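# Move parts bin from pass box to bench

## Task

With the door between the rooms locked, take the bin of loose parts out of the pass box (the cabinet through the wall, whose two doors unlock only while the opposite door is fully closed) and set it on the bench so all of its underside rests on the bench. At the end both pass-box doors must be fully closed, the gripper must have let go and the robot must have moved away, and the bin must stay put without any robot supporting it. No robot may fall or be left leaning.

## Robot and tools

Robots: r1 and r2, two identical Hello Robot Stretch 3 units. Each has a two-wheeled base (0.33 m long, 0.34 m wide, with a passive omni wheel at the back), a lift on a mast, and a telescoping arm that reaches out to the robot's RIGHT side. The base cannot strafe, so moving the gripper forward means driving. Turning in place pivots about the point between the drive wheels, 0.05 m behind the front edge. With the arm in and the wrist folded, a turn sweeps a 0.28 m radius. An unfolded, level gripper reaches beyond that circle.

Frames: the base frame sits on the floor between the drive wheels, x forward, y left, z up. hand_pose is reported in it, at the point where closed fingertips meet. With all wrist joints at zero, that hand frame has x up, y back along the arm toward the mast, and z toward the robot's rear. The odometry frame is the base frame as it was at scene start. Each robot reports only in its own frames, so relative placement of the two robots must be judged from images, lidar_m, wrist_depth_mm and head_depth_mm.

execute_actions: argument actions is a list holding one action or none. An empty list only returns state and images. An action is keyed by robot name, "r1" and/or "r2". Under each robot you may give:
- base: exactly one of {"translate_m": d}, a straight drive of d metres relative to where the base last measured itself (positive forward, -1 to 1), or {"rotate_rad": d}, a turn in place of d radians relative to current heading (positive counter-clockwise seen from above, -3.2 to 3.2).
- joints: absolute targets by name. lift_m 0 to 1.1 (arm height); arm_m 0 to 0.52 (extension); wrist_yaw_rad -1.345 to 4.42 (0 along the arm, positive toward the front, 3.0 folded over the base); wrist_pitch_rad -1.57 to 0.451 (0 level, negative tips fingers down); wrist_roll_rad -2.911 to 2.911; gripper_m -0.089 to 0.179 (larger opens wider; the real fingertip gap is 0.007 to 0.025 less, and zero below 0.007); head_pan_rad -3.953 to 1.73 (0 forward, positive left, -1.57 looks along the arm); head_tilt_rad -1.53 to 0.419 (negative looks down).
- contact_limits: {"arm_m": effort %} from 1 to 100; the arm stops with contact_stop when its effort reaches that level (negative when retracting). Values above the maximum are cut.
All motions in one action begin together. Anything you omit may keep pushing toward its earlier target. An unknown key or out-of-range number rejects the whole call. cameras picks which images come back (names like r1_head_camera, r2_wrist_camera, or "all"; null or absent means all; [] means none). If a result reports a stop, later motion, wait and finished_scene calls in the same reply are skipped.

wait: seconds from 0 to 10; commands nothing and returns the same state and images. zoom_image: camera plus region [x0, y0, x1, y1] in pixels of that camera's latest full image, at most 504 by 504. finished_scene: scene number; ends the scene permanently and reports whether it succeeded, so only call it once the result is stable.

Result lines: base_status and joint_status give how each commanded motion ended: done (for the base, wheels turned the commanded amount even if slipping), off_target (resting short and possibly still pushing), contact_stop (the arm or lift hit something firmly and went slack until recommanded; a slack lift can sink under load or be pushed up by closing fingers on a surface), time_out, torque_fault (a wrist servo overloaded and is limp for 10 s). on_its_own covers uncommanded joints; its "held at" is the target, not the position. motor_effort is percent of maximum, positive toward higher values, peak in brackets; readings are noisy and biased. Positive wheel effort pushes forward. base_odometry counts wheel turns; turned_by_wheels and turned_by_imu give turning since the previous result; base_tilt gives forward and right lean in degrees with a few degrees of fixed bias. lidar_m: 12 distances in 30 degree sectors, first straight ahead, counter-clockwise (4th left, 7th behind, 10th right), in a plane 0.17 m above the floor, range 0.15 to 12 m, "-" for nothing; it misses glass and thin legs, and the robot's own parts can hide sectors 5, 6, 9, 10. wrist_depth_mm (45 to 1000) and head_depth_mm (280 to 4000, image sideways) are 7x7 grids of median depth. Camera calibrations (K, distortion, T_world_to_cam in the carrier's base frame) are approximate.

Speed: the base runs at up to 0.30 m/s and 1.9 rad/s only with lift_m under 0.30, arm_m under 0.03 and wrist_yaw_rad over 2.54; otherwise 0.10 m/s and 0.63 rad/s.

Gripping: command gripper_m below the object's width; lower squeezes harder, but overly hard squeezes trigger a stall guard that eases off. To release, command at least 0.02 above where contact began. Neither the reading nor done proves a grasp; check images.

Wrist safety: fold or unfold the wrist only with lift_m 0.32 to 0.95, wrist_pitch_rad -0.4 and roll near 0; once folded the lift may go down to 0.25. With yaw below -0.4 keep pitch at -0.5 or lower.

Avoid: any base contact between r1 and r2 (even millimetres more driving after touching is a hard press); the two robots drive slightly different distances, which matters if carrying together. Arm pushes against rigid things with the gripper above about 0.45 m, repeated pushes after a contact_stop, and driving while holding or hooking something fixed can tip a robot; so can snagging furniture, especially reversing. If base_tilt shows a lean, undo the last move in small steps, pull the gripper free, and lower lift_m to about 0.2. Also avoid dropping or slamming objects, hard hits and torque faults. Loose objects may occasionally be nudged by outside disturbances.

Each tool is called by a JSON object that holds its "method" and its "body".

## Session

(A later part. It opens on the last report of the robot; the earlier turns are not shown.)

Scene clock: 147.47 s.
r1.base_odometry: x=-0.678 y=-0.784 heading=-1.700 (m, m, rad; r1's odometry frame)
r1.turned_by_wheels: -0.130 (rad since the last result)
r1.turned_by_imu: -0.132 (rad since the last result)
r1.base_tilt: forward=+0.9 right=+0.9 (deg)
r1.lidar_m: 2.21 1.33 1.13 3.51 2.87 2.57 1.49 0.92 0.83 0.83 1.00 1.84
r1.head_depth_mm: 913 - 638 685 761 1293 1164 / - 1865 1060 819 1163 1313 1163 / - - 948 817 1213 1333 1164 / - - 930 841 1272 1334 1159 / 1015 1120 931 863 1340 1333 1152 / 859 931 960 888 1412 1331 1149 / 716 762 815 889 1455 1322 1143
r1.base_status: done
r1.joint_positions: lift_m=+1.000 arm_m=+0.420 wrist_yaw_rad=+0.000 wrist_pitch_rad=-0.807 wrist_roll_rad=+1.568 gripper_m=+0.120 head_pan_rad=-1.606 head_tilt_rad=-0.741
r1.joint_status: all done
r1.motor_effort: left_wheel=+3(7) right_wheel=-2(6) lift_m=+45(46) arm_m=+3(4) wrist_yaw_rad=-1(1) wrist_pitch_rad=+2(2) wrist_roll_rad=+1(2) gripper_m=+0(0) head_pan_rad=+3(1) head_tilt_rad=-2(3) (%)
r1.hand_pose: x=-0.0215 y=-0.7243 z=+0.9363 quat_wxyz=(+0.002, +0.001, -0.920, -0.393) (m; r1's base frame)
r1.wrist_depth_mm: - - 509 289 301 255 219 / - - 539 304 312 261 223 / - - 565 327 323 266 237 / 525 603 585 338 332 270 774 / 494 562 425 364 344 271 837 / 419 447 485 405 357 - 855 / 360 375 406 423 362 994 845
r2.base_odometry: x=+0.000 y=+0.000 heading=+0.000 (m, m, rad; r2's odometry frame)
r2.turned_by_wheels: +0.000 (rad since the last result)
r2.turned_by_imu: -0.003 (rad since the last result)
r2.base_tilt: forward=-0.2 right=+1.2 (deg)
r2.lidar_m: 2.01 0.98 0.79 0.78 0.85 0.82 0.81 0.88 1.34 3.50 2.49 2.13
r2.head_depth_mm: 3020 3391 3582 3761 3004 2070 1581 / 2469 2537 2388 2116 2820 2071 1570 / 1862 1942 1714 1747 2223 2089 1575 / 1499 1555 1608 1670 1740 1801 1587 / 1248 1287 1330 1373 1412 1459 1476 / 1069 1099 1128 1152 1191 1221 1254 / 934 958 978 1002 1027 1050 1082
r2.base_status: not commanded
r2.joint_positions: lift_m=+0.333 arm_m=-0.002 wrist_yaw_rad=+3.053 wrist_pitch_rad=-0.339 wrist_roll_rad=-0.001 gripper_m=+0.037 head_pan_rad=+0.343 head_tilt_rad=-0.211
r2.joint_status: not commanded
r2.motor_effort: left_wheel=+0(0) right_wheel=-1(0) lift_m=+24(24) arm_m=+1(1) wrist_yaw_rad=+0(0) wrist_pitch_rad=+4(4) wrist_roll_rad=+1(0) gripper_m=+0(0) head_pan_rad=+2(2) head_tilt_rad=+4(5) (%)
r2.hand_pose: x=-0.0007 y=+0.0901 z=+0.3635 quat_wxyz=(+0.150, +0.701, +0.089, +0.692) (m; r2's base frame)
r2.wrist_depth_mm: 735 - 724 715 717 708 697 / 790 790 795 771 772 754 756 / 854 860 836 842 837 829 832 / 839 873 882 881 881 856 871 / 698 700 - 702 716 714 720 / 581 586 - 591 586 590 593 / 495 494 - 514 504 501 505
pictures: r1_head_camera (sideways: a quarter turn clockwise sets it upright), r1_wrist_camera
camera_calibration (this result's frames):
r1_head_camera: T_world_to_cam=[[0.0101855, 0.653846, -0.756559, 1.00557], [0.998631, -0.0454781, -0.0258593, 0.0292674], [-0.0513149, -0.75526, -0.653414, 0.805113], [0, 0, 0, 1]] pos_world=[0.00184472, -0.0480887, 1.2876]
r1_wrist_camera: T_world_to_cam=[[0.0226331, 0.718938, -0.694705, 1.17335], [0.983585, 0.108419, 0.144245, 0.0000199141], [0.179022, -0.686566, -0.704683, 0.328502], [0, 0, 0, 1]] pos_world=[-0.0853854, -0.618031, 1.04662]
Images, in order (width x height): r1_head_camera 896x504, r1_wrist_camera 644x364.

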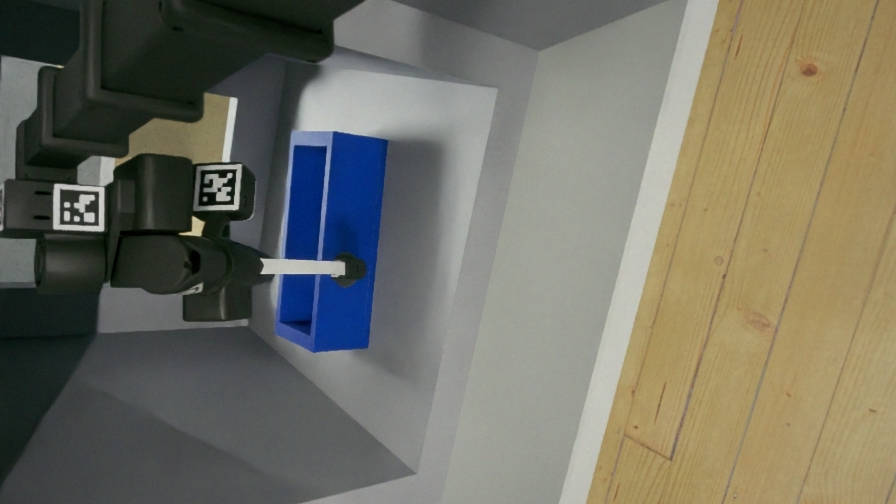

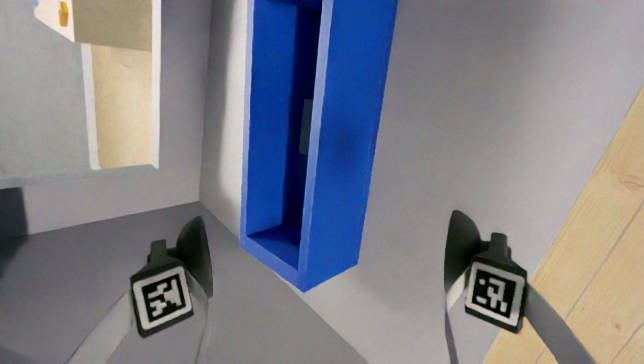

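{"method": "execute_actions", "body": {"actions": [{"r1":{"joints":{"arm_m":0.0}}}], "cameras": []}}

{"method": "execute_actions", "body": {"actions": [{"r1":{"joints":{"lift_m":0.4}}}], "cameras": []}}

{"method": "execute_actions", "body": {"actions": [{"r1":{"base":{"rotate_rad":-0.57}}}], "cameras": []}}

{"method": "execute_actions", "body": {"actions": [{"r1":{"base":{"translate_m":0.2}}}], "cameras": []}}

{"method": "execute_actions", "body": {"actions": [{"r1":{"base":{"rotate_rad":0.6}}}], "cameras": []}}

{"method": "execute_actions", "body": {"actions": [{"r1":{"base":{"translate_m":-0.14}}}], "cameras": []}}

{"method": "execute_actions", "body": {"actions": [{"r1":{"joints":{"lift_m":1.05,"wrist_pitch_rad":-1.25}}}], "cameras": ["r1_nav_camera"]}}

{"method": "execute_actions", "body": {"actions": [{"r1":{"joints":{"arm_m":0.4}}}], "cameras": ["r1_head_camera","r1_wrist_camera"]}}

Scene clock: 165.57 s.
r1.base_odometry: x=-0.678 y=-0.784 heading=-1.700 (m, m, rad; r1's odometry frame)
r1.turned_by_wheels: +0.000 (rad since the last result)
r1.turned_by_imu: -0.001 (rad since the last result)
r1.base_tilt: forward=+0.8 right=+0.9 (deg)
r1.lidar_m: 2.21 1.33 1.13 3.51 2.87 2.57 1.49 0.92 0.82 0.83 1.00 1.84
r1.head_depth_mm: 933 952 - - - - 1111 / 3174 2569 1060 - - - 1123 / - 3260 960 - - - - / - 3455 929 - - - 1136 / 1022 1134 927 866 1301 1252 1159 / 861 933 960 889 1414 1327 1152 / 714 763 817 886 1458 1321 1151
r1.base_status: not commanded
r1.joint_positions: lift_m=+1.000 arm_m=+0.003 wrist_yaw_rad=+0.000 wrist_pitch_rad=-0.807 wrist_roll_rad=+1.568 gripper_m=+0.120 head_pan_rad=-1.606 head_tilt_rad=-0.741
r1.joint_status: all done
joint sent to its limit — the command would take r1.arm_m past its lower limit, so that joint was sent only as far as its limit.
r1.motor_effort: left_wheel=+4(3) right_wheel=-1(2) lift_m=+45(45) arm_m=-4(5) wrist_yaw_rad=-1(1) wrist_pitch_rad=+2(2) wrist_roll_rad=+1(1) gripper_m=+0(0) head_pan_rad=+2(2) head_tilt_rad=-3(3) (%)
r1.hand_pose: x=-0.0215 y=-0.3074 z=+0.9363 quat_wxyz=(+0.002, +0.001, -0.919, -0.393) (m; r1's base frame)
r1.wrist_depth_mm: - 769 524 796 - 929 817 / - 632 536 867 - 959 816 / - 672 556 961 - 980 822 / 833 693 590 - - 988 829 / 723 765 633 - - 980 849 / 586 622 676 - - - 871 / 503 543 - - - - 859
r2.base_odometry: x=+0.000 y=+0.000 heading=+0.000 (m, m, rad; r2's odometry frame)
r2.turned_by_wheels: +0.000 (rad since the last result)
r2.turned_by_imu: -0.005 (rad since the last result)
r2.base_tilt: forward=-0.1 right=+1.0 (deg)
r2.lidar_m: 2.01 0.98 0.78 0.78 0.85 0.82 0.81 0.88 1.35 3.52 2.49 2.12
r2.head_depth_mm: 3048 3420 3545 3667 2979 2051 1575 / 2455 2536 2403 2103 2846 2081 1585 / 1860 1941 1717 1739 2230 2082 1582 / 1496 1546 1613 1668 1744 1795 1584 / 1243 1285 1329 1372 1415 1456 1494 / 1073 1097 1124 1159 1188 1216 1254 / 937 956 983 1003 1029 1054 1077
r2.base_status: not commanded
r2.joint_positions: lift_m=+0.333 arm_m=-0.002 wrist_yaw_rad=+3.053 wrist_pitch_rad=-0.339 wrist_roll_rad=-0.001 gripper_m=+0.037 head_pan_rad=+0.343 head_tilt_rad=-0.211
r2.joint_status: not commanded
r2.motor_effort: left_wheel=+0(0) right_wheel=-1(1) lift_m=+24(24) arm_m=+1(1) wrist_yaw_rad=+0(0) wrist_pitch_rad=+4(5) wrist_roll_rad=+0(1) gripper_m=+0(0) head_pan_rad=+2(2) head_tilt_rad=+4(4) (%)
r2.hand_pose: x=-0.0007 y=+0.0901 z=+0.3635 quat_wxyz=(+0.150, +0.701, +0.089, +0.692) (m; r2's base frame)
r2.wrist_depth_mm: 735 - 715 708 718 715 702 / 801 799 781 774 769 758 750 / 858 855 862 848 838 830 824 / 824 871 866 865 871 864 876 / 690 699 - 716 699 714 729 / 578 579 - 586 591 587 601 / 489 496 - 514 497 506 508
pictures: none
No camera images: the call's "cameras" was empty. Leave "cameras" out to get every camera's image.

Scene clock: 171.87 s.
r1.base_odometry: x=-0.678 y=-0.784 heading=-1.700 (m, m, rad; r1's odometry frame)
r1.turned_by_wheels: +0.000 (rad since the last result)
r1.turned_by_imu: +0.000 (rad since the last result)
r1.base_tilt: forward=+0.8 right=+0.9 (deg)
r1.lidar_m: 2.21 1.33 1.14 3.52 2.88 2.57 1.49 0.92 0.83 0.83 1.00 1.84
r1.head_depth_mm: 933 948 628 686 761 1289 1170 / 3210 2548 1054 822 1163 1312 1160 / - 3319 951 819 1215 1337 1161 / - 3477 930 842 1272 1340 1159 / 1017 1134 930 866 1339 1331 1153 / 863 933 962 890 1419 1328 1152 / 714 764 818 890 1446 1328 1152
r1.base_status: not commanded
r1.joint_positions: lift_m=+0.400 arm_m=+0.003 wrist_yaw_rad=+0.000 wrist_pitch_rad=-0.807 wrist_roll_rad=+1.568 gripper_m=+0.120 head_pan_rad=-1.606 head_tilt_rad=-0.741
r1.joint_status: all done
r1.motor_effort: left_wheel=+4(4) right_wheel=-1(1) lift_m=+20(39) arm_m=-3(4) wrist_yaw_rad=+0(1) wrist_pitch_rad=+2(2) wrist_roll_rad=+1(2) gripper_m=+0(1) head_pan_rad=+2(1) head_tilt_rad=-4(3) (%)
r1.hand_pose: x=-0.0215 y=-0.3074 z=+0.3372 quat_wxyz=(+0.002, +0.001, -0.919, -0.393) (m; r1's base frame)
r1.wrist_depth_mm: 459 525 625 589 464 390 334 / 486 557 681 602 482 396 339 / 505 594 717 625 491 402 342 / 536 640 771 649 507 415 349 / 573 676 850 676 527 411 356 / 613 705 920 702 530 - 366 / 650 856 965 716 558 456 361
r2.base_odometry: x=+0.000 y=+0.000 heading=+0.000 (m, m, rad; r2's odometry frame)
r2.turned_by_wheels: +0.000 (rad since the last result)
r2.turned_by_imu: -0.002 (rad since the last result)
r2.base_tilt: forward=-0.2 right=+1.1 (deg)
r2.lidar_m: 2.01 0.98 0.79 0.78 0.85 0.82 0.81 0.88 1.35 3.51 2.49 2.12
r2.head_depth_mm: 3011 3403 3568 3727 3001 2053 1581 / 2456 2521 2394 2100 2817 2074 1588 / 1873 1948 1715 1746 2234 2080 1584 / 1496 1549 1616 1671 1738 1804 1585 / 1244 1288 1319 1369 1412 1456 1492 / 1070 1099 1124 1153 1188 1217 1257 / 936 958 981 1003 1026 1050 1072
r2.base_status: not commanded
r2.joint_positions: lift_m=+0.333 arm_m=-0.002 wrist_yaw_rad=+3.053 wrist_pitch_rad=-0.339 wrist_roll_rad=-0.001 gripper_m=+0.037 head_pan_rad=+0.343 head_tilt_rad=-0.211
r2.joint_status: not commanded
r2.motor_effort: left_wheel=+0(0) right_wheel=-1(0) lift_m=+24(24) arm_m=+1(1) wrist_yaw_rad=+0(0) wrist_pitch_rad=+5(4) wrist_roll_rad=+1(1) gripper_m=+0(0) head_pan_rad=+3(2) head_tilt_rad=+4(4) (%)
r2.hand_pose: x=-0.0007 y=+0.0901 z=+0.3635 quat_wxyz=(+0.150, +0.701, +0.089, +0.692) (m; r2's base frame)
r2.wrist_depth_mm: 734 - 719 717 720 713 694 / 795 791 788 773 772 756 765 / 839 859 848 836 835 820 828 / 840 872 891 883 851 868 867 / 698 694 - 711 712 710 728 / 573 576 - 584 592 587 592 / 491 490 - 514 501 507 506
pictures: none
No camera images: the call's "cameras" was empty. Leave "cameras" out to get every camera's image.

Scene clock: 173.87 s.
r1.base_odometry: x=-0.678 y=-0.784 heading=-2.270 (m, m, rad; r1's odometry frame)
r1.turned_by_wheels: -0.570 (rad since the last result)
r1.turned_by_imu: -0.576 (rad since the last result)
r1.base_tilt: forward=+0.8 right=+0.9 (deg)
r1.lidar_m: 1.68 2.20 1.32 1.13 3.49 2.93 2.57 1.60 0.94 0.83 0.83 0.97
r1.head_depth_mm: 287 308 1036 1244 1487 495 533 / 310 846 992 1179 1384 544 1165 / 346 829 953 1127 599 1278 1159 / 391 466 544 639 687 1341 1155 / 448 511 596 705 1235 1332 1155 / 489 548 645 770 1177 1304 1150 / 901 1051 1031 804 1124 1277 1152
r1.base_status: done
r1.joint_positions: lift_m=+0.400 arm_m=+0.003 wrist_yaw_rad=+0.000 wrist_pitch_rad=-0.807 wrist_roll_rad=+1.568 gripper_m=+0.120 head_pan_rad=-1.606 head_tilt_rad=-0.741
r1.joint_status: not commanded
r1.motor_effort: left_wheel=+3(8) right_wheel=-1(5) lift_m=+20(20) arm_m=-4(4) wrist_yaw_rad=+0(1) wrist_pitch_rad=+2(2) wrist_roll_rad=+1(2) gripper_m=+0(0) head_pan_rad=+1(1) head_tilt_rad=-3(4) (%)
r1.hand_pose: x=-0.0215 y=-0.3074 z=+0.3372 quat_wxyz=(+0.002, +0.001, -0.919, -0.393) (m; r1's base frame)
r1.wrist_depth_mm: 545 643 728 575 467 390 333 / 538 648 735 599 476 395 337 / 530 632 738 625 494 404 346 / 529 606 744 648 509 410 351 / 509 588 745 669 531 411 357 / 502 562 726 693 543 - 364 / 488 588 713 719 548 452 363
r2.base_odometry: x=+0.000 y=+0.000 heading=+0.000 (m, m, rad; r2's odometry frame)
r2.turned_by_wheels: +0.000 (rad since the last result)
r2.turned_by_imu: -0.001 (rad since the last result)
r2.base_tilt: forward=-0.1 right=+1.1 (deg)
r2.lidar_m: 2.01 0.98 0.78 0.78 0.85 0.82 0.81 0.88 1.35 3.51 2.49 2.12
r2.head_depth_mm: 2976 3402 3589 3765 2991 2055 1570 / 2447 2557 2414 2093 2810 2061 1579 / 1869 1957 1718 1742 2212 2072 1589 / 1493 1547 1599 1678 1740 1804 1603 / 1253 1290 1325 1366 1415 1460 1490 / 1073 1097 1128 1154 1194 1217 1256 / 936 961 978 1001 1029 1049 1078
r2.base_status: not commanded
r2.joint_positions: lift_m=+0.333 arm_m=-0.002 wrist_yaw_rad=+3.053 wrist_pitch_rad=-0.339 wrist_roll_rad=-0.001 gripper_m=+0.037 head_pan_rad=+0.343 head_tilt_rad=-0.211
r2.joint_status: not commanded
r2.motor_effort: left_wheel=+0(0) right_wheel=+0(1) lift_m=+24(24) arm_m=+1(1) wrist_yaw_rad=+0(0) wrist_pitch_rad=+4(4) wrist_roll_rad=+0(1) gripper_m=+0(0) head_pan_rad=+2(2) head_tilt_rad=+5(4) (%)
r2.hand_pose: x=-0.0007 y=+0.0901 z=+0.3635 quat_wxyz=(+0.150, +0.701, +0.089, +0.692) (m; r2's base frame)
r2.wrist_depth_mm: 750 - 724 719 716 709 707 / 788 800 782 782 778 757 756 / 846 863 846 836 840 825 827 / 834 875 902 878 876 865 872 / 703 703 - 699 714 727 724 / 577 578 - 588 593 593 596 / 492 491 - 521 497 503 509
pictures: none
No camera images: the call's "cameras" was empty. Leave "cameras" out to get every camera's image.

Scene clock: 177.03 s.
r1.base_odometry: x=-0.807 y=-0.938 heading=-2.269 (m, m, rad; r1's odometry frame)
r1.turned_by_wheels: +0.000 (rad since the last result)
r1.turned_by_imu: +0.000 (rad since the last result)
r1.base_tilt: forward=+0.8 right=+0.9 (deg)
r1.lidar_m: 1.59 2.01 2.36 1.28 1.18 3.19 2.77 1.51 0.89 0.78 0.78 0.92
r1.head_depth_mm: 456 494 548 659 662 1349 1163 / 494 546 606 676 1353 1340 1165 / 509 569 648 749 1291 1344 1162 / 653 725 817 789 1226 1337 1159 / 912 1028 1005 809 1164 1305 1153 / - 3063 911 808 1107 1274 1151 / 3014 2516 900 792 1057 1239 1148
r1.base_status: done
r1.joint_positions: lift_m=+0.400 arm_m=+0.003 wrist_yaw_rad=+0.000 wrist_pitch_rad=-0.807 wrist_roll_rad=+1.568 gripper_m=+0.120 head_pan_rad=-1.606 head_tilt_rad=-0.741
r1.joint_status: not commanded
r1.motor_effort: left_wheel=+3(9) right_wheel=-2(2) lift_m=+20(20) arm_m=-4(4) wrist_yaw_rad=-1(1) wrist_pitch_rad=+2(2) wrist_roll_rad=+1(2) gripper_m=+0(0) head_pan_rad=+1(0) head_tilt_rad=-3(4) (%)
r1.hand_pose: x=-0.0215 y=-0.3074 z=+0.3372 quat_wxyz=(+0.002, +0.001, -0.919, -0.393) (m; r1's base frame)
r1.wrist_depth_mm: 508 604 718 592 469 391 332 / 502 588 705 607 482 396 340 / 490 574 699 628 491 409 344 / 487 563 678 640 505 417 349 / 477 542 678 671 527 413 358 / 467 522 673 692 537 - 359 / 454 544 647 719 550 452 362
r2.base_odometry: x=+0.000 y=+0.000 heading=+0.000 (m, m, rad; r2's odometry frame)
r2.turned_by_wheels: +0.000 (rad since the last result)
r2.turned_by_imu: -0.001 (rad since the last result)
r2.base_tilt: forward=-0.1 right=+1.1 (deg)
r2.lidar_m: 2.01 0.98 0.78 0.78 0.85 0.82 0.81 0.88 1.34 3.51 2.49 2.12
r2.head_depth_mm: 3020 3434 3558 3743 2987 2071 1570 / 2446 2531 2398 2103 2825 2073 1577 / 1875 1945 1726 1736 2221 2071 1590 / 1493 1551 1604 1663 1734 1796 1600 / 1249 1289 1324 1368 1409 1455 1490 / 1073 1104 1128 1154 1187 1224 1258 / 939 959 978 1003 1027 1050 1079
r2.base_status: not commanded
r2.joint_positions: lift_m=+0.333 arm_m=-0.002 wrist_yaw_rad=+3.053 wrist_pitch_rad=-0.339 wrist_roll_rad=-0.001 gripper_m=+0.037 head_pan_rad=+0.343 head_tilt_rad=-0.211
r2.joint_status: not commanded
r2.motor_effort: left_wheel=+0(0) right_wheel=-1(0) lift_m=+24(24) arm_m=+1(1) wrist_yaw_rad=+0(0) wrist_pitch_rad=+4(4) wrist_roll_rad=+1(1) gripper_m=+0(0) head_pan_rad=+2(2) head_tilt_rad=+5(4) (%)
r2.hand_pose: x=-0.0007 y=+0.0901 z=+0.3635 quat_wxyz=(+0.150, +0.701, +0.089, +0.692) (m; r2's base frame)
r2.wrist_depth_mm: 736 - 728 719 697 704 699 / 799 803 777 783 779 771 755 / 845 854 845 842 840 827 807 / 827 894 873 881 879 876 853 / 674 706 - 703 716 717 719 / 572 579 - 585 593 600 597 / 492 495 - 514 505 508 506
pictures: none
No camera images: the call's "cameras" was empty. Leave "cameras" out to get every camera's image.

Scene clock: 178.93 s.
r1.base_odometry: x=-0.807 y=-0.938 heading=-1.670 (m, m, rad; r1's odometry frame)
r1.turned_by_wheels: +0.600 (rad since the last result)
r1.turned_by_imu: +0.606 (rad since the last result)
r1.base_tilt: forward=+0.8 right=+0.9 (deg)
r1.lidar_m: 2.02 1.30 1.18 1.19 3.05 2.76 1.34 0.86 0.78 0.78 0.96 1.82
r1.head_depth_mm: 3197 2546 1060 805 1040 1247 1167 / - 3125 1060 817 1092 1280 1164 / 938 1078 969 817 1144 1309 1159 / 743 852 948 812 1209 1333 1157 / 569 629 702 787 1281 1334 1155 / 509 582 656 1096 1357 1332 1151 / 737 821 979 1163 1429 1323 1150
r1.base_status: done
r1.joint_positions: lift_m=+0.400 arm_m=+0.003 wrist_yaw_rad=+0.000 wrist_pitch_rad=-0.807 wrist_roll_rad=+1.568 gripper_m=+0.120 head_pan_rad=-1.606 head_tilt_rad=-0.741
r1.joint_status: not commanded
r1.motor_effort: left_wheel=-2(6) right_wheel=+3(6) lift_m=+20(20) arm_m=-4(4) wrist_yaw_rad=+0(0) wrist_pitch_rad=+2(2) wrist_roll_rad=+1(2) gripper_m=+0(1) head_pan_rad=+1(2) head_tilt_rad=-3(2) (%)
r1.hand_pose: x=-0.0215 y=-0.3074 z=+0.3372 quat_wxyz=(+0.002, +0.001, -0.919, -0.393) (m; r1's base frame)
r1.wrist_depth_mm: 423 495 585 588 470 390 333 / 448 517 621 610 475 400 338 / 473 566 687 628 491 410 344 / 507 592 742 652 508 416 354 / 537 639 812 662 533 412 356 / 569 663 869 696 539 - 364 / 613 801 944 732 547 453 365
r2.base_odometry: x=+0.000 y=+0.000 heading=+0.000 (m, m, rad; r2's odometry frame)
r2.turned_by_wheels: +0.000 (rad since the last result)
r2.turned_by_imu: +0.000 (rad since the last result)
r2.base_tilt: forward=-0.2 right=+1.1 (deg)
r2.lidar_m: 2.01 0.98 0.78 0.78 0.85 0.82 0.81 0.88 1.35 3.50 2.50 2.12
r2.head_depth_mm: 3026 3375 3551 3706 2996 2053 1572 / 2445 2533 2408 2104 2830 2050 1573 / 1868 1950 1718 1754 2249 2075 1587 / 1493 1550 1614 1668 1744 1802 1581 / 1250 1285 1324 1365 1407 1461 1487 / 1071 1097 1125 1157 1184 1226 1264 / 937 960 981 1001 1025 1047 1079
r2.base_status: not commanded
r2.joint_positions: lift_m=+0.333 arm_m=-0.002 wrist_yaw_rad=+3.053 wrist_pitch_rad=-0.339 wrist_roll_rad=-0.001 gripper_m=+0.037 head_pan_rad=+0.343 head_tilt_rad=-0.211
r2.joint_status: not commanded
r2.motor_effort: left_wheel=+0(1) right_wheel=+0(1) lift_m=+24(24) arm_m=+1(0) wrist_yaw_rad=+0(0) wrist_pitch_rad=+5(4) wrist_roll_rad=+1(1) gripper_m=+0(0) head_pan_rad=+2(2) head_tilt_rad=+4(4) (%)
r2.hand_pose: x=-0.0007 y=+0.0901 z=+0.3635 quat_wxyz=(+0.150, +0.701, +0.089, +0.692) (m; r2's base frame)
r2.wrist_depth_mm: 740 - 724 714 722 714 705 / 793 785 780 780 769 767 756 / 833 861 846 834 836 833 817 / 840 878 880 878 849 855 869 / 686 692 - 707 705 711 719 / 574 578 - 583 595 585 594 / 495 493 - 513 504 501 507
pictures: none
No camera images: the call's "cameras" was empty. Leave "cameras" out to get every camera's image.

Scene clock: 181.50 s.
r1.base_odometry: x=-0.793 y=-0.798 heading=-1.670 (m, m, rad; r1's odometry frame)
r1.turned_by_wheels: +0.000 (rad since the last result)
r1.turned_by_imu: +0.000 (rad since the last result)
r1.base_tilt: forward=+0.8 right=+0.9 (deg)
r1.lidar_m: 2.15 1.38 1.23 3.63 2.89 2.63 1.26 0.80 0.73 0.73 0.90 1.73
r1.head_depth_mm: 2948 2470 1021 822 701 1171 1166 / - 2612 1052 796 726 1231 1165 / - 3493 1053 803 1072 1270 1163 / 958 1094 908 813 1129 1304 1159 / 860 954 969 811 1194 1328 1154 / 695 755 824 804 1266 1332 1152 / 585 626 679 770 1353 1323 1151
r1.base_status: done
r1.joint_positions: lift_m=+0.400 arm_m=+0.003 wrist_yaw_rad=+0.000 wrist_pitch_rad=-0.807 wrist_roll_rad=+1.568 gripper_m=+0.120 head_pan_rad=-1.606 head_tilt_rad=-0.741
r1.joint_status: not commanded
r1.motor_effort: left_wheel=-1(7) right_wheel=+3(3) lift_m=+20(20) arm_m=-4(4) wrist_yaw_rad=+0(1) wrist_pitch_rad=+2(2) wrist_roll_rad=+2(1) gripper_m=+0(0) head_pan_rad=+2(1) head_tilt_rad=-2(2) (%)
r1.hand_pose: x=-0.0215 y=-0.3074 z=+0.3372 quat_wxyz=(+0.002, +0.001, -0.919, -0.393) (m; r1's base frame)
r1.wrist_depth_mm: 385 444 534 584 467 389 332 / 407 468 574 606 475 397 339 / 433 507 620 628 500 403 342 / 457 547 680 643 509 419 353 / 485 585 774 680 534 417 358 / 526 595 850 705 542 - 362 / 556 742 911 721 557 455 364
r2.base_odometry: x=+0.000 y=+0.000 heading=+0.000 (m, m, rad; r2's odometry frame)
r2.turned_by_wheels: +0.000 (rad since the last result)
r2.turned_by_imu: -0.001 (rad since the last result)
r2.base_tilt: forward=-0.1 right=+1.2 (deg)
r2.lidar_m: 2.01 0.98 0.79 0.78 0.85 0.82 0.81 0.88 1.35 3.51 2.49 2.12
r2.head_depth_mm: 2955 3416 3625 3698 2992 2079 1571 / 2433 2575 2407 2090 2836 2069 1573 / 1858 1940 1713 1756 2214 2070 1586 / 1490 1543 1611 1671 1730 1791 1592 / 1243 1280 1324 1367 1408 1447 1481 / 1071 1102 1121 1154 1188 1217 1255 / 939 960 975 1005 1033 1052 1075
r2.base_status: not commanded
r2.joint_positions: lift_m=+0.333 arm_m=-0.002 wrist_yaw_rad=+3.053 wrist_pitch_rad=-0.339 wrist_roll_rad=-0.001 gripper_m=+0.037 head_pan_rad=+0.343 head_tilt_rad=-0.211
r2.joint_status: not commanded
r2.motor_effort: left_wheel=+0(0) right_wheel=-1(1) lift_m=+24(24) arm_m=+1(1) wrist_yaw_rad=+0(0) wrist_pitch_rad=+4(5) wrist_roll_rad=+0(0) gripper_m=+0(0) head_pan_rad=+3(2) head_tilt_rad=+4(5) (%)
r2.hand_pose: x=-0.0007 y=+0.0901 z=+0.3635 quat_wxyz=(+0.150, +0.701, +0.089, +0.692) (m; r2's base frame)
r2.wrist_depth_mm: 740 - 721 717 719 711 707 / 799 806 786 781 778 762 755 / 854 862 839 843 833 831 814 / 824 872 874 876 856 874 874 / 697 701 - 708 707 716 728 / 578 583 - 590 594 595 600 / 491 493 - 517 499 503 504
pictures: none
No camera images: the call's "cameras" was empty. Leave "cameras" out to get every camera's image.

Scene clock: 188.23 s.
r1.base_odometry: x=-0.793 y=-0.798 heading=-1.670 (m, m, rad; r1's odometry frame)
r1.turned_by_wheels: +0.000 (rad since the last result)
r1.turned_by_imu: +0.000 (rad since the last result)
r1.base_tilt: forward=+0.8 right=+0.9 (deg)
r1.lidar_m: 2.15 1.38 1.23 3.63 2.90 2.63 1.26 0.80 0.73 0.74 0.90 1.73
r1.head_depth_mm: 2951 - - - - - 1168 / - - - - - - 1167 / - - - - - - 1144 / 958 - - - - - 1157 / 860 952 964 809 1138 - 1155 / 697 755 824 806 1253 1327 1157 / 584 626 679 769 1348 1325 1147
r1.base_status: not commanded
r1.joint_positions: lift_m=+1.050 arm_m=+0.003 wrist_yaw_rad=+0.000 wrist_pitch_rad=-1.247 wrist_roll_rad=+1.568 gripper_m=+0.120 head_pan_rad=-1.606 head_tilt_rad=-0.741
r1.joint_status: all done
r1.motor_effort: left_wheel=-1(1) right_wheel=+3(2) lift_m=+45(49) arm_m=-3(4) wrist_yaw_rad=+1(0) wrist_pitch_rad=-1(3) wrist_roll_rad=+1(2) gripper_m=+0(0) head_pan_rad=+2(1) head_tilt_rad=-3(4) (%)
r1.hand_pose: x=-0.0215 y=-0.2061 z=+0.9375 quat_wxyz=(+0.002, +0.001, -0.811, -0.584) (m; r1's base frame)
r1.wrist_depth_mm: 445 415 855 - - 938 874 / 464 433 971 - - - 869 / 476 452 - - - - 918 / 502 488 - - - - 936 / 529 502 - - - - 944 / 522 513 - - - - 977 / 460 - - - - - -
r2.base_odometry: x=+0.000 y=+0.000 heading=+0.000 (m, m, rad; r2's odometry frame)
r2.turned_by_wheels: +0.000 (rad since the last result)
r2.turned_by_imu: -0.002 (rad since the last result)
r2.base_tilt: forward=+0.0 right=+1.1 (deg)
r2.lidar_m: 2.00 0.98 0.79 0.78 0.85 0.82 0.81 0.88 1.35 3.50 2.50 2.12
r2.head_depth_mm: 3033 3420 3562 3680 2973 2078 1577 / 2451 2540 2387 2105 2841 2059 1579 / 1866 1950 1723 1745 2217 2057 1593 / 1494 1546 1607 1674 1730 1797 1600 / 1253 1281 1324 1365 1415 1457 1475 / 1072 1101 1124 1156 1191 1226 1254 / 940 956 980 1002 1027 1050 1079
r2.base_status: not commanded
r2.joint_positions: lift_m=+0.333 arm_m=-0.002 wrist_yaw_rad=+3.053 wrist_pitch_rad=-0.339 wrist_roll_rad=-0.001 gripper_m=+0.037 head_pan_rad=+0.343 head_tilt_rad=-0.211
r2.joint_status: not commanded
r2.motor_effort: left_wheel=+0(0) right_wheel=-1(1) lift_m=+24(24) arm_m=+1(1) wrist_yaw_rad=+0(0) wrist_pitch_rad=+5(4) wrist_roll_rad=+0(1) gripper_m=+0(1) head_pan_rad=+2(2) head_tilt_rad=+4(4) (%)
r2.hand_pose: x=-0.0007 y=+0.0901 z=+0.3635 quat_wxyz=(+0.150, +0.701, +0.089, +0.692) (m; r2's base frame)
r2.wrist_depth_mm: 737 - 711 714 718 715 705 / 805 799 778 769 772 772 765 / 855 876 845 840 831 825 814 / 817 871 875 862 880 860 858 / 690 694 - 705 709 729 724 / 578 578 - 581 585 589 593 / 490 494 - 517 500 506 512
pictures: r1_nav_camera (sideways: a quarter turn counterclockwise sets it upright)
camera_calibration (this result's frames):
r1_nav_camera: T_world_to_cam=[[0.000267701, -0.702981, 0.711208, -0.892713], [-0.999897, -0.0103908, -0.00989421, 0.0662924], [0.0143455, -0.711132, -0.702912, 0.868829], [0, 0, 0, 1]] pos_world=[0.0540608, -0.00901864, 1.24627]
Images, in order (width x height): r1_nav_camera 672x504.

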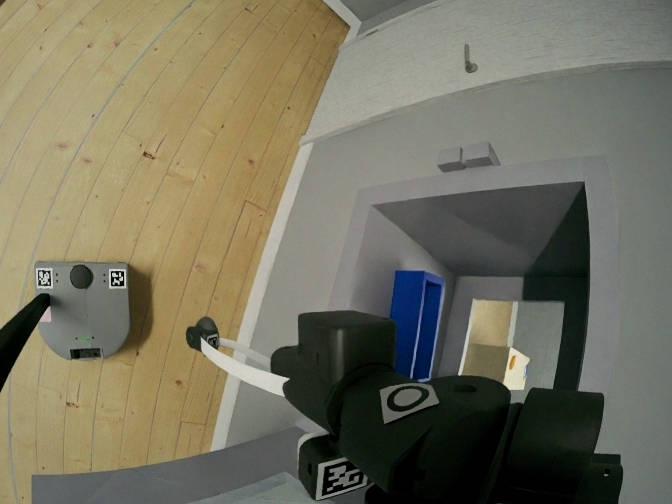

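Scene clock: 192.70 s.
r1.base_odometry: x=-0.793 y=-0.798 heading=-1.670 (m, m, rad; r1's odometry frame)
r1.turned_by_wheels: +0.000 (rad since the last result)
r1.turned_by_imu: +0.091 (rad since the last result)
r1.base_tilt: forward=-1.0 right=-2.0 (deg)
r1.lidar_m: 2.18 1.37 1.22 3.02 2.79 2.63 1.14 0.79 0.74 0.76 0.98 2.14
r1.head_depth_mm: - 2596 1086 840 740 1169 1180 / - - 1115 840 764 1253 1183 / - 3337 1152 853 1116 1300 1182 / - - 1092 846 1198 1345 1184 / 775 827 947 878 1283 1386 1185 / 659 719 777 848 1383 1382 1184 / 582 640 722 1224 1503 1381 1187
r1.base_status: not commanded
r1.joint_positions: lift_m=+1.050 arm_m=+0.399 wrist_yaw_rad=+0.000 wrist_pitch_rad=-1.249 wrist_roll_rad=+1.568 gripper_m=+0.120 head_pan_rad=-1.606 head_tilt_rad=-0.742
r1.joint_status: all done
r1.on_its_own: base_tilt is 3.4 degrees off its reading at the scene's start (forward=+0.8 right=+0.9); arm_m is at rest, and its effort (+15) is outside its rest range (-14 to +14)
r1.motor_effort: left_wheel=-7(16) right_wheel=+2(3) lift_m=+45(45) arm_m=+15(23) wrist_yaw_rad=-1(1) wrist_pitch_rad=+0(2) wrist_roll_rad=+2(2) gripper_m=+0(0) head_pan_rad=+1(2) head_tilt_rad=-3(4) (%)
r1.hand_pose: x=-0.0215 y=-0.6017 z=+0.9374 quat_wxyz=(+0.002, +0.001, -0.811, -0.585) (m; r1's base frame)
r1.wrist_depth_mm: 502 384 359 369 333 941 883 / 528 404 373 380 352 984 901 / 549 425 400 391 - - 942 / 445 504 440 404 - - 939 / 367 424 469 425 - - 984 / 314 344 410 450 - - - / 272 296 337 - - - -
r2.base_odometry: x=+0.000 y=+0.000 heading=+0.000 (m, m, rad; r2's odometry frame)
r2.turned_by_wheels: +0.000 (rad since the last result)
r2.turned_by_imu: -0.001 (rad since the last result)
r2.base_tilt: forward=-0.1 right=+1.1 (deg)
r2.lidar_m: 2.01 0.98 0.79 0.78 0.84 0.82 0.81 0.88 1.35 3.50 2.50 2.12
r2.head_depth_mm: 3053 3419 3552 3683 2979 2070 1580 / 2448 2547 2410 2091 2824 2068 1585 / 1868 1947 1711 1760 2234 2080 1580 / 1488 1551 1609 1668 1750 1801 1589 / 1249 1285 1330 1363 1406 1465 1478 / 1069 1100 1130 1155 1186 1225 1256 / 941 957 979 1004 1023 1052 1079
r2.base_status: not commanded
r2.joint_positions: lift_m=+0.333 arm_m=-0.002 wrist_yaw_rad=+3.053 wrist_pitch_rad=-0.339 wrist_roll_rad=-0.001 gripper_m=+0.037 head_pan_rad=+0.343 head_tilt_rad=-0.211
r2.joint_status: not commanded
r2.motor_effort: left_wheel=+0(0) right_wheel=-2(1) lift_m=+24(24) arm_m=+1(1) wrist_yaw_rad=+0(0) wrist_pitch_rad=+4(4) wrist_roll_rad=+1(1) gripper_m=-1(0) head_pan_rad=+2(2) head_tilt_rad=+4(4) (%)
r2.hand_pose: x=-0.0007 y=+0.0901 z=+0.3635 quat_wxyz=(+0.150, +0.701, +0.089, +0.692) (m; r2's base frame)
r2.wrist_depth_mm: 735 - 730 725 714 706 713 / 792 785 789 780 773 759 763 / 849 866 853 832 834 838 832 / 828 866 884 884 874 876 855 / 698 693 - 713 710 713 721 / 572 573 - 582 589 596 589 / 489 495 - 508 500 505 509
pictures: r1_head_camera (sideways: a quarter turn clockwise sets it upright), r1_wrist_camera
camera_calibration (this result's frames):
r1_head_camera: T_world_to_cam=[[0.0101963, 0.65416, -0.756288, 1.00522], [0.998631, -0.0454672, -0.0258638, 0.0292732], [-0.0513054, -0.754989, -0.653728, 0.805521], [0, 0, 0, 1]] pos_world=[0.00184493, -0.0480827, 1.28758]
r1_wrist_camera: T_world_to_cam=[[0.0226699, 0.946879, -0.32079, 0.872659], [0.983617, 0.0362749, 0.176584, -0.0871134], [0.178841, -0.319537, -0.930544, 0.846042], [0, 0, 0, 1]] pos_world=[-0.0854035, -0.5528, 1.0826]
Images, in order (width x height): r1_head_camera 896x504, r1_wrist_camera 644x364.

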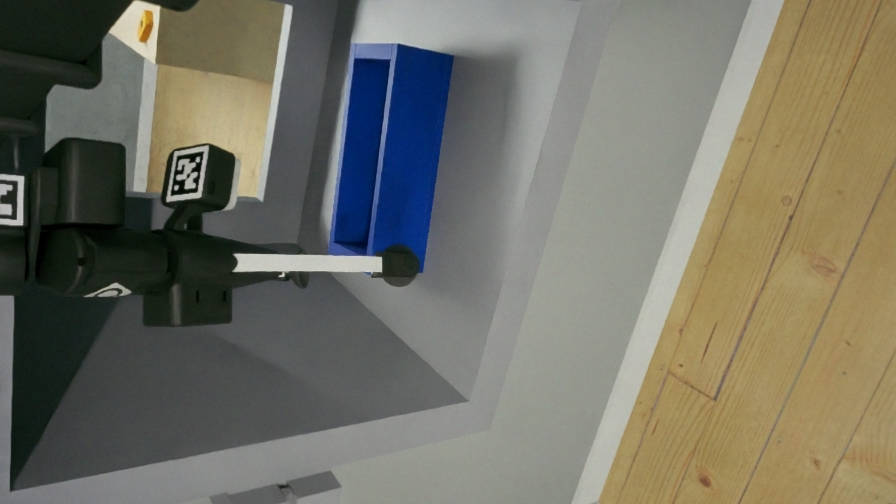

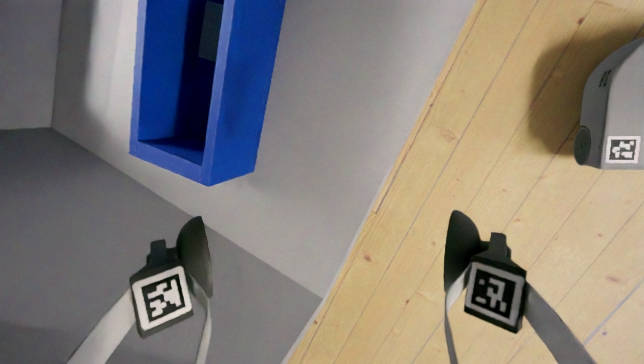

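{"method": "execute_actions", "body": {"actions": [{"r1":{"joints":{"arm_m":0.1}}}], "cameras": []}}

{"method": "execute_actions", "body": {"actions": [{"r1":{"base":{"translate_m":0.07},"joints":{"wrist_roll_rad":0,"gripper_m":0.1}}}], "cameras": []}}

{"method": "execute_actions", "body": {"actions": [{"r1":{"joints":{"arm_m":0.5},"contact_limits":{"arm_m":12}}}], "cameras": ["r1_head_camera","r1_wrist_camera"]}}

Scene clock: 203.03 s.
r1.base_odometry: x=-0.793 y=-0.798 heading=-1.670 (m, m, rad; r1's odometry frame)
r1.turned_by_wheels: +0.000 (rad since the last result)
r1.turned_by_imu: -0.043 (rad since the last result)
r1.base_tilt: forward=+0.8 right=+0.9 (deg)
r1.lidar_m: 2.15 1.38 1.23 3.65 2.85 2.64 1.18 0.79 0.73 0.74 0.94 1.92
r1.head_depth_mm: - - - - 702 1165 1164 / - - - - 725 1245 1164 / - - - - 1092 1275 1160 / - - - - 1205 1301 1158 / 755 838 926 - 1253 1333 1156 / 624 680 745 792 1326 1326 1147 / 533 591 665 1108 1422 1322 1149
r1.base_status: not commanded
r1.joint_positions: lift_m=+1.050 arm_m=+0.100 wrist_yaw_rad=+0.001 wrist_pitch_rad=-1.251 wrist_roll_rad=+1.568 gripper_m=+0.120 head_pan_rad=-1.606 head_tilt_rad=-0.743
r1.joint_status: all done
r1.motor_effort: left_wheel=+1(15) right_wheel=+1(17) lift_m=+42(45) arm_m=-4(12) wrist_yaw_rad=+0(0) wrist_pitch_rad=+0(1) wrist_roll_rad=+2(1) gripper_m=+0(0) head_pan_rad=+0(1) head_tilt_rad=-2(2) (%)
r1.hand_pose: x=-0.0215 y=-0.3027 z=+0.9375 quat_wxyz=(+0.002, +0.001, -0.811, -0.586) (m; r1's base frame)
r1.wrist_depth_mm: 392 404 396 - - 947 851 / 407 418 819 - - - - / 429 432 904 - - - - / 469 446 - - - - 926 / 515 481 - - - - 988 / 445 490 - - - - 1000 / 386 - - - - - -
r2.base_odometry: x=+0.000 y=+0.000 heading=+0.000 (m, m, rad; r2's odometry frame)
r2.turned_by_wheels: +0.000 (rad since the last result)
r2.turned_by_imu: -0.003 (rad since the last result)
r2.base_tilt: forward=-0.1 right=+1.1 (deg)
r2.lidar_m: 2.00 0.98 0.79 0.78 0.85 0.82 0.81 0.88 1.34 3.50 2.49 2.12
r2.head_depth_mm: 2990 3472 3578 3764 2998 2078 1579 / 2460 2549 2392 2100 2825 2085 1574 / 1872 1951 1718 1742 2227 2058 1582 / 1496 1544 1596 1669 1727 1802 1591 / 1249 1290 1321 1362 1410 1460 1489 / 1072 1101 1129 1161 1188 1225 1255 / 942 960 986 1007 1027 1046 1076
r2.base_status: not commanded
r2.joint_positions: lift_m=+0.333 arm_m=-0.002 wrist_yaw_rad=+3.053 wrist_pitch_rad=-0.339 wrist_roll_rad=-0.001 gripper_m=+0.037 head_pan_rad=+0.343 head_tilt_rad=-0.211
r2.joint_status: not commanded
r2.motor_effort: left_wheel=+0(0) right_wheel=-1(0) lift_m=+24(24) arm_m=+0(1) wrist_yaw_rad=+0(0) wrist_pitch_rad=+5(4) wrist_roll_rad=+0(1) gripper_m=+0(1) head_pan_rad=+2(2) head_tilt_rad=+4(4) (%)
r2.hand_pose: x=-0.0007 y=+0.0901 z=+0.3635 quat_wxyz=(+0.150, +0.701, +0.089, +0.692) (m; r2's base frame)
r2.wrist_depth_mm: 738 - 717 718 716 706 707 / 788 803 780 782 771 762 748 / 848 849 856 830 818 828 828 / 830 880 883 872 869 857 867 / 695 697 - 709 711 720 724 / 575 581 - 576 592 594 588 / 489 493 - 519 501 508 507
pictures: none
No camera images: the call's "cameras" was empty. Leave "cameras" out to get every camera's image.

Scene clock: 204.67 s.
r1.base_odometry: x=-0.800 y=-0.868 heading=-1.670 (m, m, rad; r1's odometry frame)
r1.turned_by_wheels: +0.000 (rad since the last result)
r1.turned_by_imu: +0.000 (rad since the last result)
r1.base_tilt: forward=+0.8 right=+0.9 (deg)
r1.lidar_m: 2.10 1.33 1.20 3.63 2.92 2.70 1.24 0.82 0.76 0.77 0.97 2.06
r1.head_depth_mm: - - - 796 727 1214 1163 / - - - 793 1051 1257 1167 / - - - - 1194 1299 1160 / - - - - 1272 1331 1157 / 627 695 768 806 1247 1334 1154 / 528 586 671 1046 1373 1322 1150 / 717 614 991 1190 1451 1326 1146
r1.base_status: done
r1.joint_positions: lift_m=+1.050 arm_m=+0.100 wrist_yaw_rad=+0.001 wrist_pitch_rad=-1.251 wrist_roll_rad=+0.006 gripper_m=+0.100 head_pan_rad=-1.606 head_tilt_rad=-0.743
r1.joint_status: all done
r1.motor_effort: left_wheel=+1(6) right_wheel=+0(3) lift_m=+42(42) arm_m=-4(4) wrist_yaw_rad=+0(0) wrist_pitch_rad=+0(0) wrist_roll_rad=-3(6) gripper_m=+0(74) head_pan_rad=+1(2) head_tilt_rad=-2(2) (%)
r1.hand_pose: x=-0.0216 y=-0.3030 z=+0.9375 quat_wxyz=(+0.572, +0.413, -0.574, -0.415) (m; r1's base frame)
r1.wrist_depth_mm: - - - 890 395 381 375 / - - - - 970 793 366 / - - - - - - 874 / - - - - - - - / - - - - - - - / - - - - - - - / - - - - - - -
r2.base_odometry: x=+0.000 y=+0.000 heading=+0.000 (m, m, rad; r2's odometry frame)
r2.turned_by_wheels: +0.000 (rad since the last result)
r2.turned_by_imu: +0.000 (rad since the last result)
r2.base_tilt: forward=-0.2 right=+0.9 (deg)
r2.lidar_m: 2.01 0.98 0.78 0.78 0.85 0.82 0.81 0.88 1.35 3.52 2.49 2.12
r2.head_depth_mm: 3007 3375 3504 3750 3006 2079 1573 / 2445 2532 2406 2090 2799 2066 1579 / 1858 1947 1713 1758 2250 2071 1591 / 1494 1550 1605 1680 1729 1791 1587 / 1247 1285 1322 1368 1413 1453 1489 / 1071 1097 1128 1158 1189 1224 1255 / 939 959 983 1002 1029 1048 1079
r2.base_status: not commanded
r2.joint_positions: lift_m=+0.333 arm_m=-0.002 wrist_yaw_rad=+3.053 wrist_pitch_rad=-0.339 wrist_roll_rad=-0.001 gripper_m=+0.037 head_pan_rad=+0.343 head_tilt_rad=-0.211
r2.joint_status: not commanded
r2.motor_effort: left_wheel=+0(0) right_wheel=+0(1) lift_m=+24(24) arm_m=+1(1) wrist_yaw_rad=+0(0) wrist_pitch_rad=+4(4) wrist_roll_rad=+0(1) gripper_m=+0(1) head_pan_rad=+2(2) head_tilt_rad=+4(5) (%)
r2.hand_pose: x=-0.0007 y=+0.0901 z=+0.3635 quat_wxyz=(+0.150, +0.701, +0.089, +0.692) (m; r2's base frame)
r2.wrist_depth_mm: 734 - 724 719 712 710 705 / 793 794 770 767 773 764 745 / 842 868 854 838 840 816 804 / 824 869 866 866 873 860 855 / 695 694 - 706 718 715 723 / 577 580 - 587 589 590 596 / 493 493 - 516 504 501 506
pictures: none
No camera images: the call's "cameras" was empty. Leave "cameras" out to get every camera's image.

Scene clock: 207.77 s.
r1.base_odometry: x=-0.800 y=-0.868 heading=-1.669 (m, m, rad; r1's odometry frame)
r1.turned_by_wheels: +0.000 (rad since the last result)
r1.turned_by_imu: +0.001 (rad since the last result)
r1.base_tilt: forward=+0.8 right=+0.9 (deg)
r1.lidar_m: 2.10 1.32 1.20 3.63 2.91 2.71 1.23 0.82 0.76 0.77 0.98 2.07
r1.head_depth_mm: - 2543 1046 796 729 1209 1163 / - 3490 1057 808 1067 1261 1166 / - 1078 916 816 1132 1303 1160 / - - 968 811 1202 1335 1159 / 615 671 777 807 1289 1329 1151 / 528 588 671 1053 1380 1330 1154 / 726 615 995 1194 1454 1325 1147
r1.base_status: not commanded
r1.joint_positions: lift_m=+1.050 arm_m=+0.377 wrist_yaw_rad=+0.000 wrist_pitch_rad=-1.250 wrist_roll_rad=+0.005 gripper_m=+0.100 head_pan_rad=-1.606 head_tilt_rad=-0.743
r1.joint_status: arm_m contact_stop (moved +0.277 of +0.400)
r1.on_its_own: arm_m is slack since a contact_stop, until your next command for it (your +0.500 is given up)
r1.motor_effort: left_wheel=+3(6) right_wheel=-5(5) lift_m=+42(42) arm_m=+0(12) wrist_yaw_rad=+0(0) wrist_pitch_rad=+0(1) wrist_roll_rad=-2(3) gripper_m=+0(0) head_pan_rad=+1(2) head_tilt_rad=-1(2) (%)
r1.contact_limits: arm_m 12 (drawing in: default 25, maximum 41; extending or still: default 33, maximum 55)
r1.hand_pose: x=-0.0216 y=-0.5804 z=+0.9376 quat_wxyz=(+0.572, +0.413, -0.574, -0.415) (m; r1's base frame)
r1.wrist_depth_mm: 126 156 239 382 367 359 339 / 133 168 270 375 331 296 299 / - 200 314 365 363 361 345 / - - - 360 359 353 354 / - - - - 354 351 346 / - - - - - 344 342 / - - - - - - -
r2.base_odometry: x=+0.000 y=+0.000 heading=+0.000 (m, m, rad; r2's odometry frame)
r2.turned_by_wheels: +0.000 (rad since the last result)
r2.turned_by_imu: -0.001 (rad since the last result)
r2.base_tilt: forward=-0.2 right=+1.1 (deg)
r2.lidar_m: 2.01 0.98 0.79 0.78 0.85 0.82 0.81 0.88 1.35 3.51 2.50 2.12
r2.head_depth_mm: 3028 3394 3583 3675 3020 2058 1564 / 2438 2539 2402 2105 2845 2069 1580 / 1863 1945 1712 1752 2221 2072 1592 / 1493 1546 1606 1673 1726 1801 1588 / 1241 1281 1324 1372 1406 1452 1487 / 1072 1096 1128 1158 1194 1222 1257 / 941 959 981 1000 1026 1054 1076
r2.base_status: not commanded
r2.joint_positions: lift_m=+0.333 arm_m=-0.002 wrist_yaw_rad=+3.053 wrist_pitch_rad=-0.339 wrist_roll_rad=-0.001 gripper_m=+0.037 head_pan_rad=+0.343 head_tilt_rad=-0.211
r2.joint_status: not commanded
r2.motor_effort: left_wheel=+0(0) right_wheel=-1(0) lift_m=+24(24) arm_m=+0(1) wrist_yaw_rad=+0(0) wrist_pitch_rad=+4(4) wrist_roll_rad=+1(0) gripper_m=+0(0) head_pan_rad=+2(2) head_tilt_rad=+5(4) (%)
r2.hand_pose: x=-0.0007 y=+0.0901 z=+0.3635 quat_wxyz=(+0.150, +0.701, +0.089, +0.692) (m; r2's base frame)
r2.wrist_depth_mm: 734 - 722 719 722 705 708 / 786 801 785 770 777 773 752 / 844 865 861 845 846 822 820 / 832 869 872 890 871 862 870 / 693 693 - 708 699 705 730 / 572 575 - 580 588 591 592 / 489 498 - 513 500 501 507
pictures: r1_head_camera (sideways: a quarter turn clockwise sets it upright), r1_wrist_camera
camera_calibration (this result's frames):
r1_head_camera: T_world_to_cam=[[0.01024, 0.655424, -0.755192, 1.00379], [0.998632, -0.0454236, -0.0258818, 0.0292965], [-0.0512671, -0.753894, -0.654993, 0.807167], [0, 0, 0, 1]] pos_world=[0.00184578, -0.0480587, 1.2875]
r1_wrist_camera: T_world_to_cam=[[-0.999524, 0.0274821, -0.0139879, 0.00916137], [0.0291627, 0.989848, -0.139106, 0.740974], [0.010023, -0.139448, -0.990179, 1.00981], [0, 0, 0, 1]] pos_world=[-0.0225731, -0.592889, 1.10309]
Images, in order (width x height): r1_head_camera 896x504, r1_wrist_camera 644x364.

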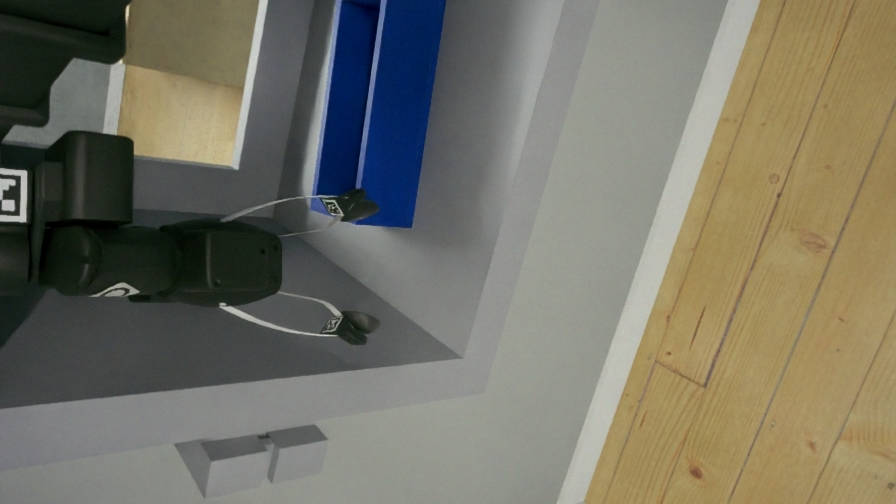

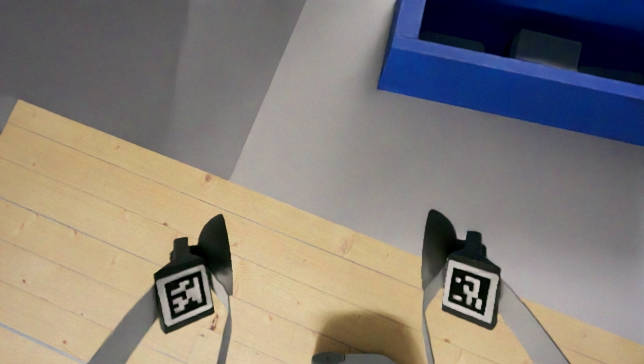

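{"method": "execute_actions", "body": {"actions": [{"r1":{"base":{"translate_m":-0.05},"joints":{"wrist_pitch_rad":-0.85,"lift_m":1.0,"arm_m":0.36}}}], "cameras": []}}

{"method": "execute_actions", "body": {"actions": [{"r1":{"joints":{"arm_m":0.51},"contact_limits":{"arm_m":22}}}], "cameras": ["r1_head_camera","r1_wrist_camera"]}}

Scene clock: 219.20 s.
r1.base_odometry: x=-0.795 y=-0.818 heading=-1.669 (m, m, rad; r1's odometry frame)
r1.turned_by_wheels: +0.000 (rad since the last result)
r1.turned_by_imu: -0.001 (rad since the last result)
r1.base_tilt: forward=+0.8 right=+0.9 (deg)
r1.lidar_m: 2.14 1.36 1.22 3.64 2.86 2.66 1.19 0.80 0.74 0.75 0.95 1.95
r1.head_depth_mm: - - 963 793 708 1181 1162 / - 3278 1055 795 728 1251 1162 / - 1111 980 814 1099 1280 1161 / 851 - 926 812 1169 1310 1155 / 715 781 874 807 1248 1332 1157 / 592 644 707 792 1340 1329 1151 / 519 580 660 1158 1438 1321 1149
r1.base_status: done
r1.joint_positions: lift_m=+1.000 arm_m=+0.360 wrist_yaw_rad=+0.000 wrist_pitch_rad=-0.864 wrist_roll_rad=+0.005 gripper_m=+0.100 head_pan_rad=-1.606 head_tilt_rad=-0.743
r1.joint_status: all done
r1.motor_effort: left_wheel=+1(4) right_wheel=+1(10) lift_m=+20(34) arm_m=-3(3) wrist_yaw_rad=-1(0) wrist_pitch_rad=+4(4) wrist_roll_rad=-3(2) gripper_m=-1(0) head_pan_rad=+2(1) head_tilt_rad=-2(2) (%)
r1.hand_pose: x=-0.0215 y=-0.6534 z=+0.9287 quat_wxyz=(+0.641, +0.295, -0.643, -0.297) (m; r1's base frame)
r1.wrist_depth_mm: 148 185 264 457 522 501 460 / 156 195 286 463 468 462 455 / 164 208 313 421 357 328 319 / 174 223 351 381 359 343 350 / 183 235 356 354 338 281 268 / 208 241 332 330 328 324 313 / - - 313 307 305 299 301
r2.base_odometry: x=+0.000 y=+0.000 heading=+0.000 (m, m, rad; r2's odometry frame)
r2.turned_by_wheels: +0.000 (rad since the last result)
r2.turned_by_imu: -0.003 (rad since the last result)
r2.base_tilt: forward=-0.2 right=+1.1 (deg)
r2.lidar_m: 2.01 0.98 0.79 0.78 0.85 0.82 0.81 0.88 1.35 3.51 2.49 2.12
r2.head_depth_mm: 3017 3424 3587 3713 2959 2054 1573 / 2459 2542 2404 2120 2802 2068 1576 / 1867 1942 1723 1753 2222 2073 1597 / 1493 1543 1605 1657 1730 1793 1579 / 1246 1287 1324 1376 1414 1458 1486 / 1070 1096 1126 1155 1191 1223 1262 / 938 956 979 1000 1025 1053 1079
r2.base_status: not commanded
r2.joint_positions: lift_m=+0.333 arm_m=-0.002 wrist_yaw_rad=+3.053 wrist_pitch_rad=-0.339 wrist_roll_rad=-0.001 gripper_m=+0.037 head_pan_rad=+0.343 head_tilt_rad=-0.211
r2.joint_status: not commanded
r2.motor_effort: left_wheel=+0(0) right_wheel=-1(1) lift_m=+24(24) arm_m=+1(1) wrist_yaw_rad=+0(0) wrist_pitch_rad=+4(4) wrist_roll_rad=+1(0) gripper_m=+0(0) head_pan_rad=+2(2) head_tilt_rad=+4(5) (%)
r2.hand_pose: x=-0.0007 y=+0.0901 z=+0.3635 quat_wxyz=(+0.150, +0.701, +0.089, +0.692) (m; r2's base frame)
r2.wrist_depth_mm: 739 - 720 721 720 707 700 / 802 810 773 774 769 766 759 / 847 865 848 854 830 822 816 / 824 864 887 865 873 860 856 / 689 694 - 698 708 715 717 / 578 577 - 584 591 591 595 / 495 497 - 510 498 503 509
pictures: none
No camera images: the call's "cameras" was empty. Leave "cameras" out to get every camera's image.

Scene clock: 221.57 s.
r1.base_odometry: x=-0.795 y=-0.818 heading=-1.669 (m, m, rad; r1's odometry frame)
r1.turned_by_wheels: +0.000 (rad since the last result)
r1.turned_by_imu: +0.000 (rad since the last result)
r1.base_tilt: forward=+0.9 right=+0.9 (deg)
r1.lidar_m: 2.14 1.36 1.22 3.64 2.87 2.66 1.20 0.80 0.74 0.75 0.95 1.94
r1.head_depth_mm: - - 866 796 707 1176 1167 / - 3211 1050 792 726 1251 1164 / - 3103 912 813 1099 1286 1159 / - 1064 999 811 1168 1310 1160 / 711 777 889 806 1248 1327 1153 / 591 645 707 791 1341 1323 1150 / 519 579 662 1158 1452 1327 1145
r1.base_status: not commanded
r1.joint_positions: lift_m=+1.000 arm_m=+0.510 wrist_yaw_rad=+0.000 wrist_pitch_rad=-0.863 wrist_roll_rad=+0.005 gripper_m=+0.100 head_pan_rad=-1.606 head_tilt_rad=-0.743
r1.joint_status: all done
r1.motor_effort: left_wheel=+1(1) right_wheel=+1(1) lift_m=+20(20) arm_m=+3(3) wrist_yaw_rad=+0(0) wrist_pitch_rad=+4(4) wrist_roll_rad=-3(3) gripper_m=+0(0) head_pan_rad=+2(1) head_tilt_rad=-2(1) (%)
r1.contact_limits: arm_m 22 (drawing in: default 25, maximum 41; extending or still: default 33, maximum 55)
r1.hand_pose: x=-0.0216 y=-0.8030 z=+0.9289 quat_wxyz=(+0.641, +0.295, -0.643, -0.297) (m; r1's base frame)
r1.wrist_depth_mm: 97 115 164 284 415 400 - / 102 123 179 327 455 427 382 / 107 131 197 400 420 420 405 / 111 139 217 380 385 379 373 / 117 148 264 356 282 350 348 / 125 150 324 328 300 263 253 / 133 186 301 307 289 285 290
r2.base_odometry: x=+0.000 y=+0.000 heading=+0.000 (m, m, rad; r2's odometry frame)
r2.turned_by_wheels: +0.000 (rad since the last result)
r2.turned_by_imu: -0.001 (rad since the last result)
r2.base_tilt: forward=-0.1 right=+1.1 (deg)
r2.lidar_m: 2.01 0.98 0.79 0.78 0.85 0.82 0.81 0.88 1.35 3.51 2.50 2.12
r2.head_depth_mm: 2997 3411 3502 3699 2977 2065 1575 / 2441 2517 2398 2108 2815 2065 1586 / 1853 1952 1718 1739 2210 2067 1583 / 1503 1555 1614 1663 1733 1801 1593 / 1245 1283 1328 1363 1413 1459 1486 / 1075 1097 1126 1153 1187 1220 1257 / 940 958 982 998 1025 1056 1078
r2.base_status: not commanded
r2.joint_positions: lift_m=+0.333 arm_m=-0.002 wrist_yaw_rad=+3.053 wrist_pitch_rad=-0.339 wrist_roll_rad=-0.001 gripper_m=+0.037 head_pan_rad=+0.343 head_tilt_rad=-0.211
r2.joint_status: not commanded
r2.motor_effort: left_wheel=+0(0) right_wheel=-1(1) lift_m=+24(24) arm_m=+1(0) wrist_yaw_rad=+0(0) wrist_pitch_rad=+4(4) wrist_roll_rad=+1(1) gripper_m=+0(0) head_pan_rad=+2(2) head_tilt_rad=+4(4) (%)
r2.hand_pose: x=-0.0007 y=+0.0901 z=+0.3635 quat_wxyz=(+0.150, +0.701, +0.089, +0.692) (m; r2's base frame)
r2.wrist_depth_mm: 741 - 726 722 714 707 700 / 776 810 786 783 767 764 750 / 847 857 857 837 824 824 810 / 821 869 866 856 866 862 860 / 691 700 - 705 705 714 723 / 569 586 - 577 591 587 589 / 495 493 - 517 503 502 503
pictures: r1_head_camera (sideways: a quarter turn clockwise sets it upright), r1_wrist_camera
camera_calibration (this result's frames):
r1_head_camera: T_world_to_cam=[[0.0102402, 0.655424, -0.755191, 1.00379], [0.998632, -0.0454238, -0.0258818, 0.0292965], [-0.0512672, -0.753894, -0.654993, 0.807167], [0, 0, 0, 1]] pos_world=[0.00184577, -0.0480587, 1.2875]
r1_wrist_camera: T_world_to_cam=[[-0.99953, 0.0198449, -0.0233696, 0.017797], [0.0289036, 0.864146, -0.50241, 1.19665], [0.0102244, -0.50285, -0.864313, 0.561399], [0, 0, 0, 1]] pos_world=[-0.0225388, -0.752133, 1.08685]
Images, in order (width x height): r1_head_camera 896x504, r1_wrist_camera 644x364.

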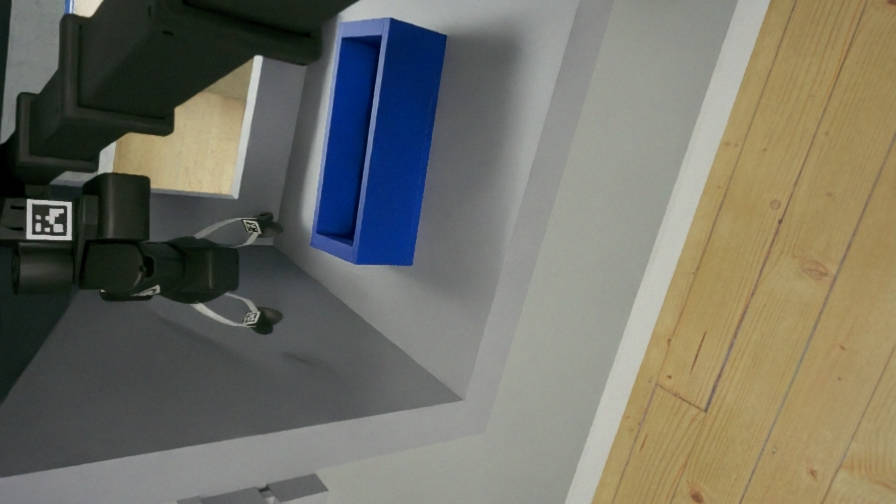

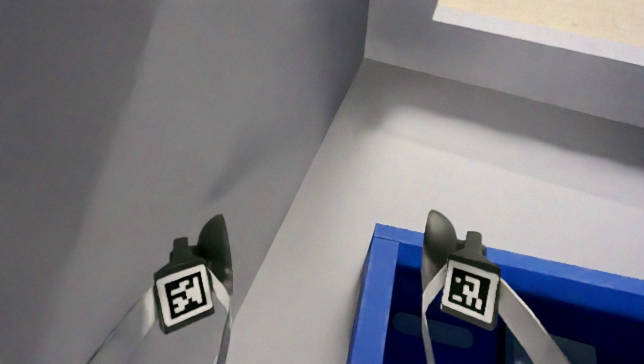

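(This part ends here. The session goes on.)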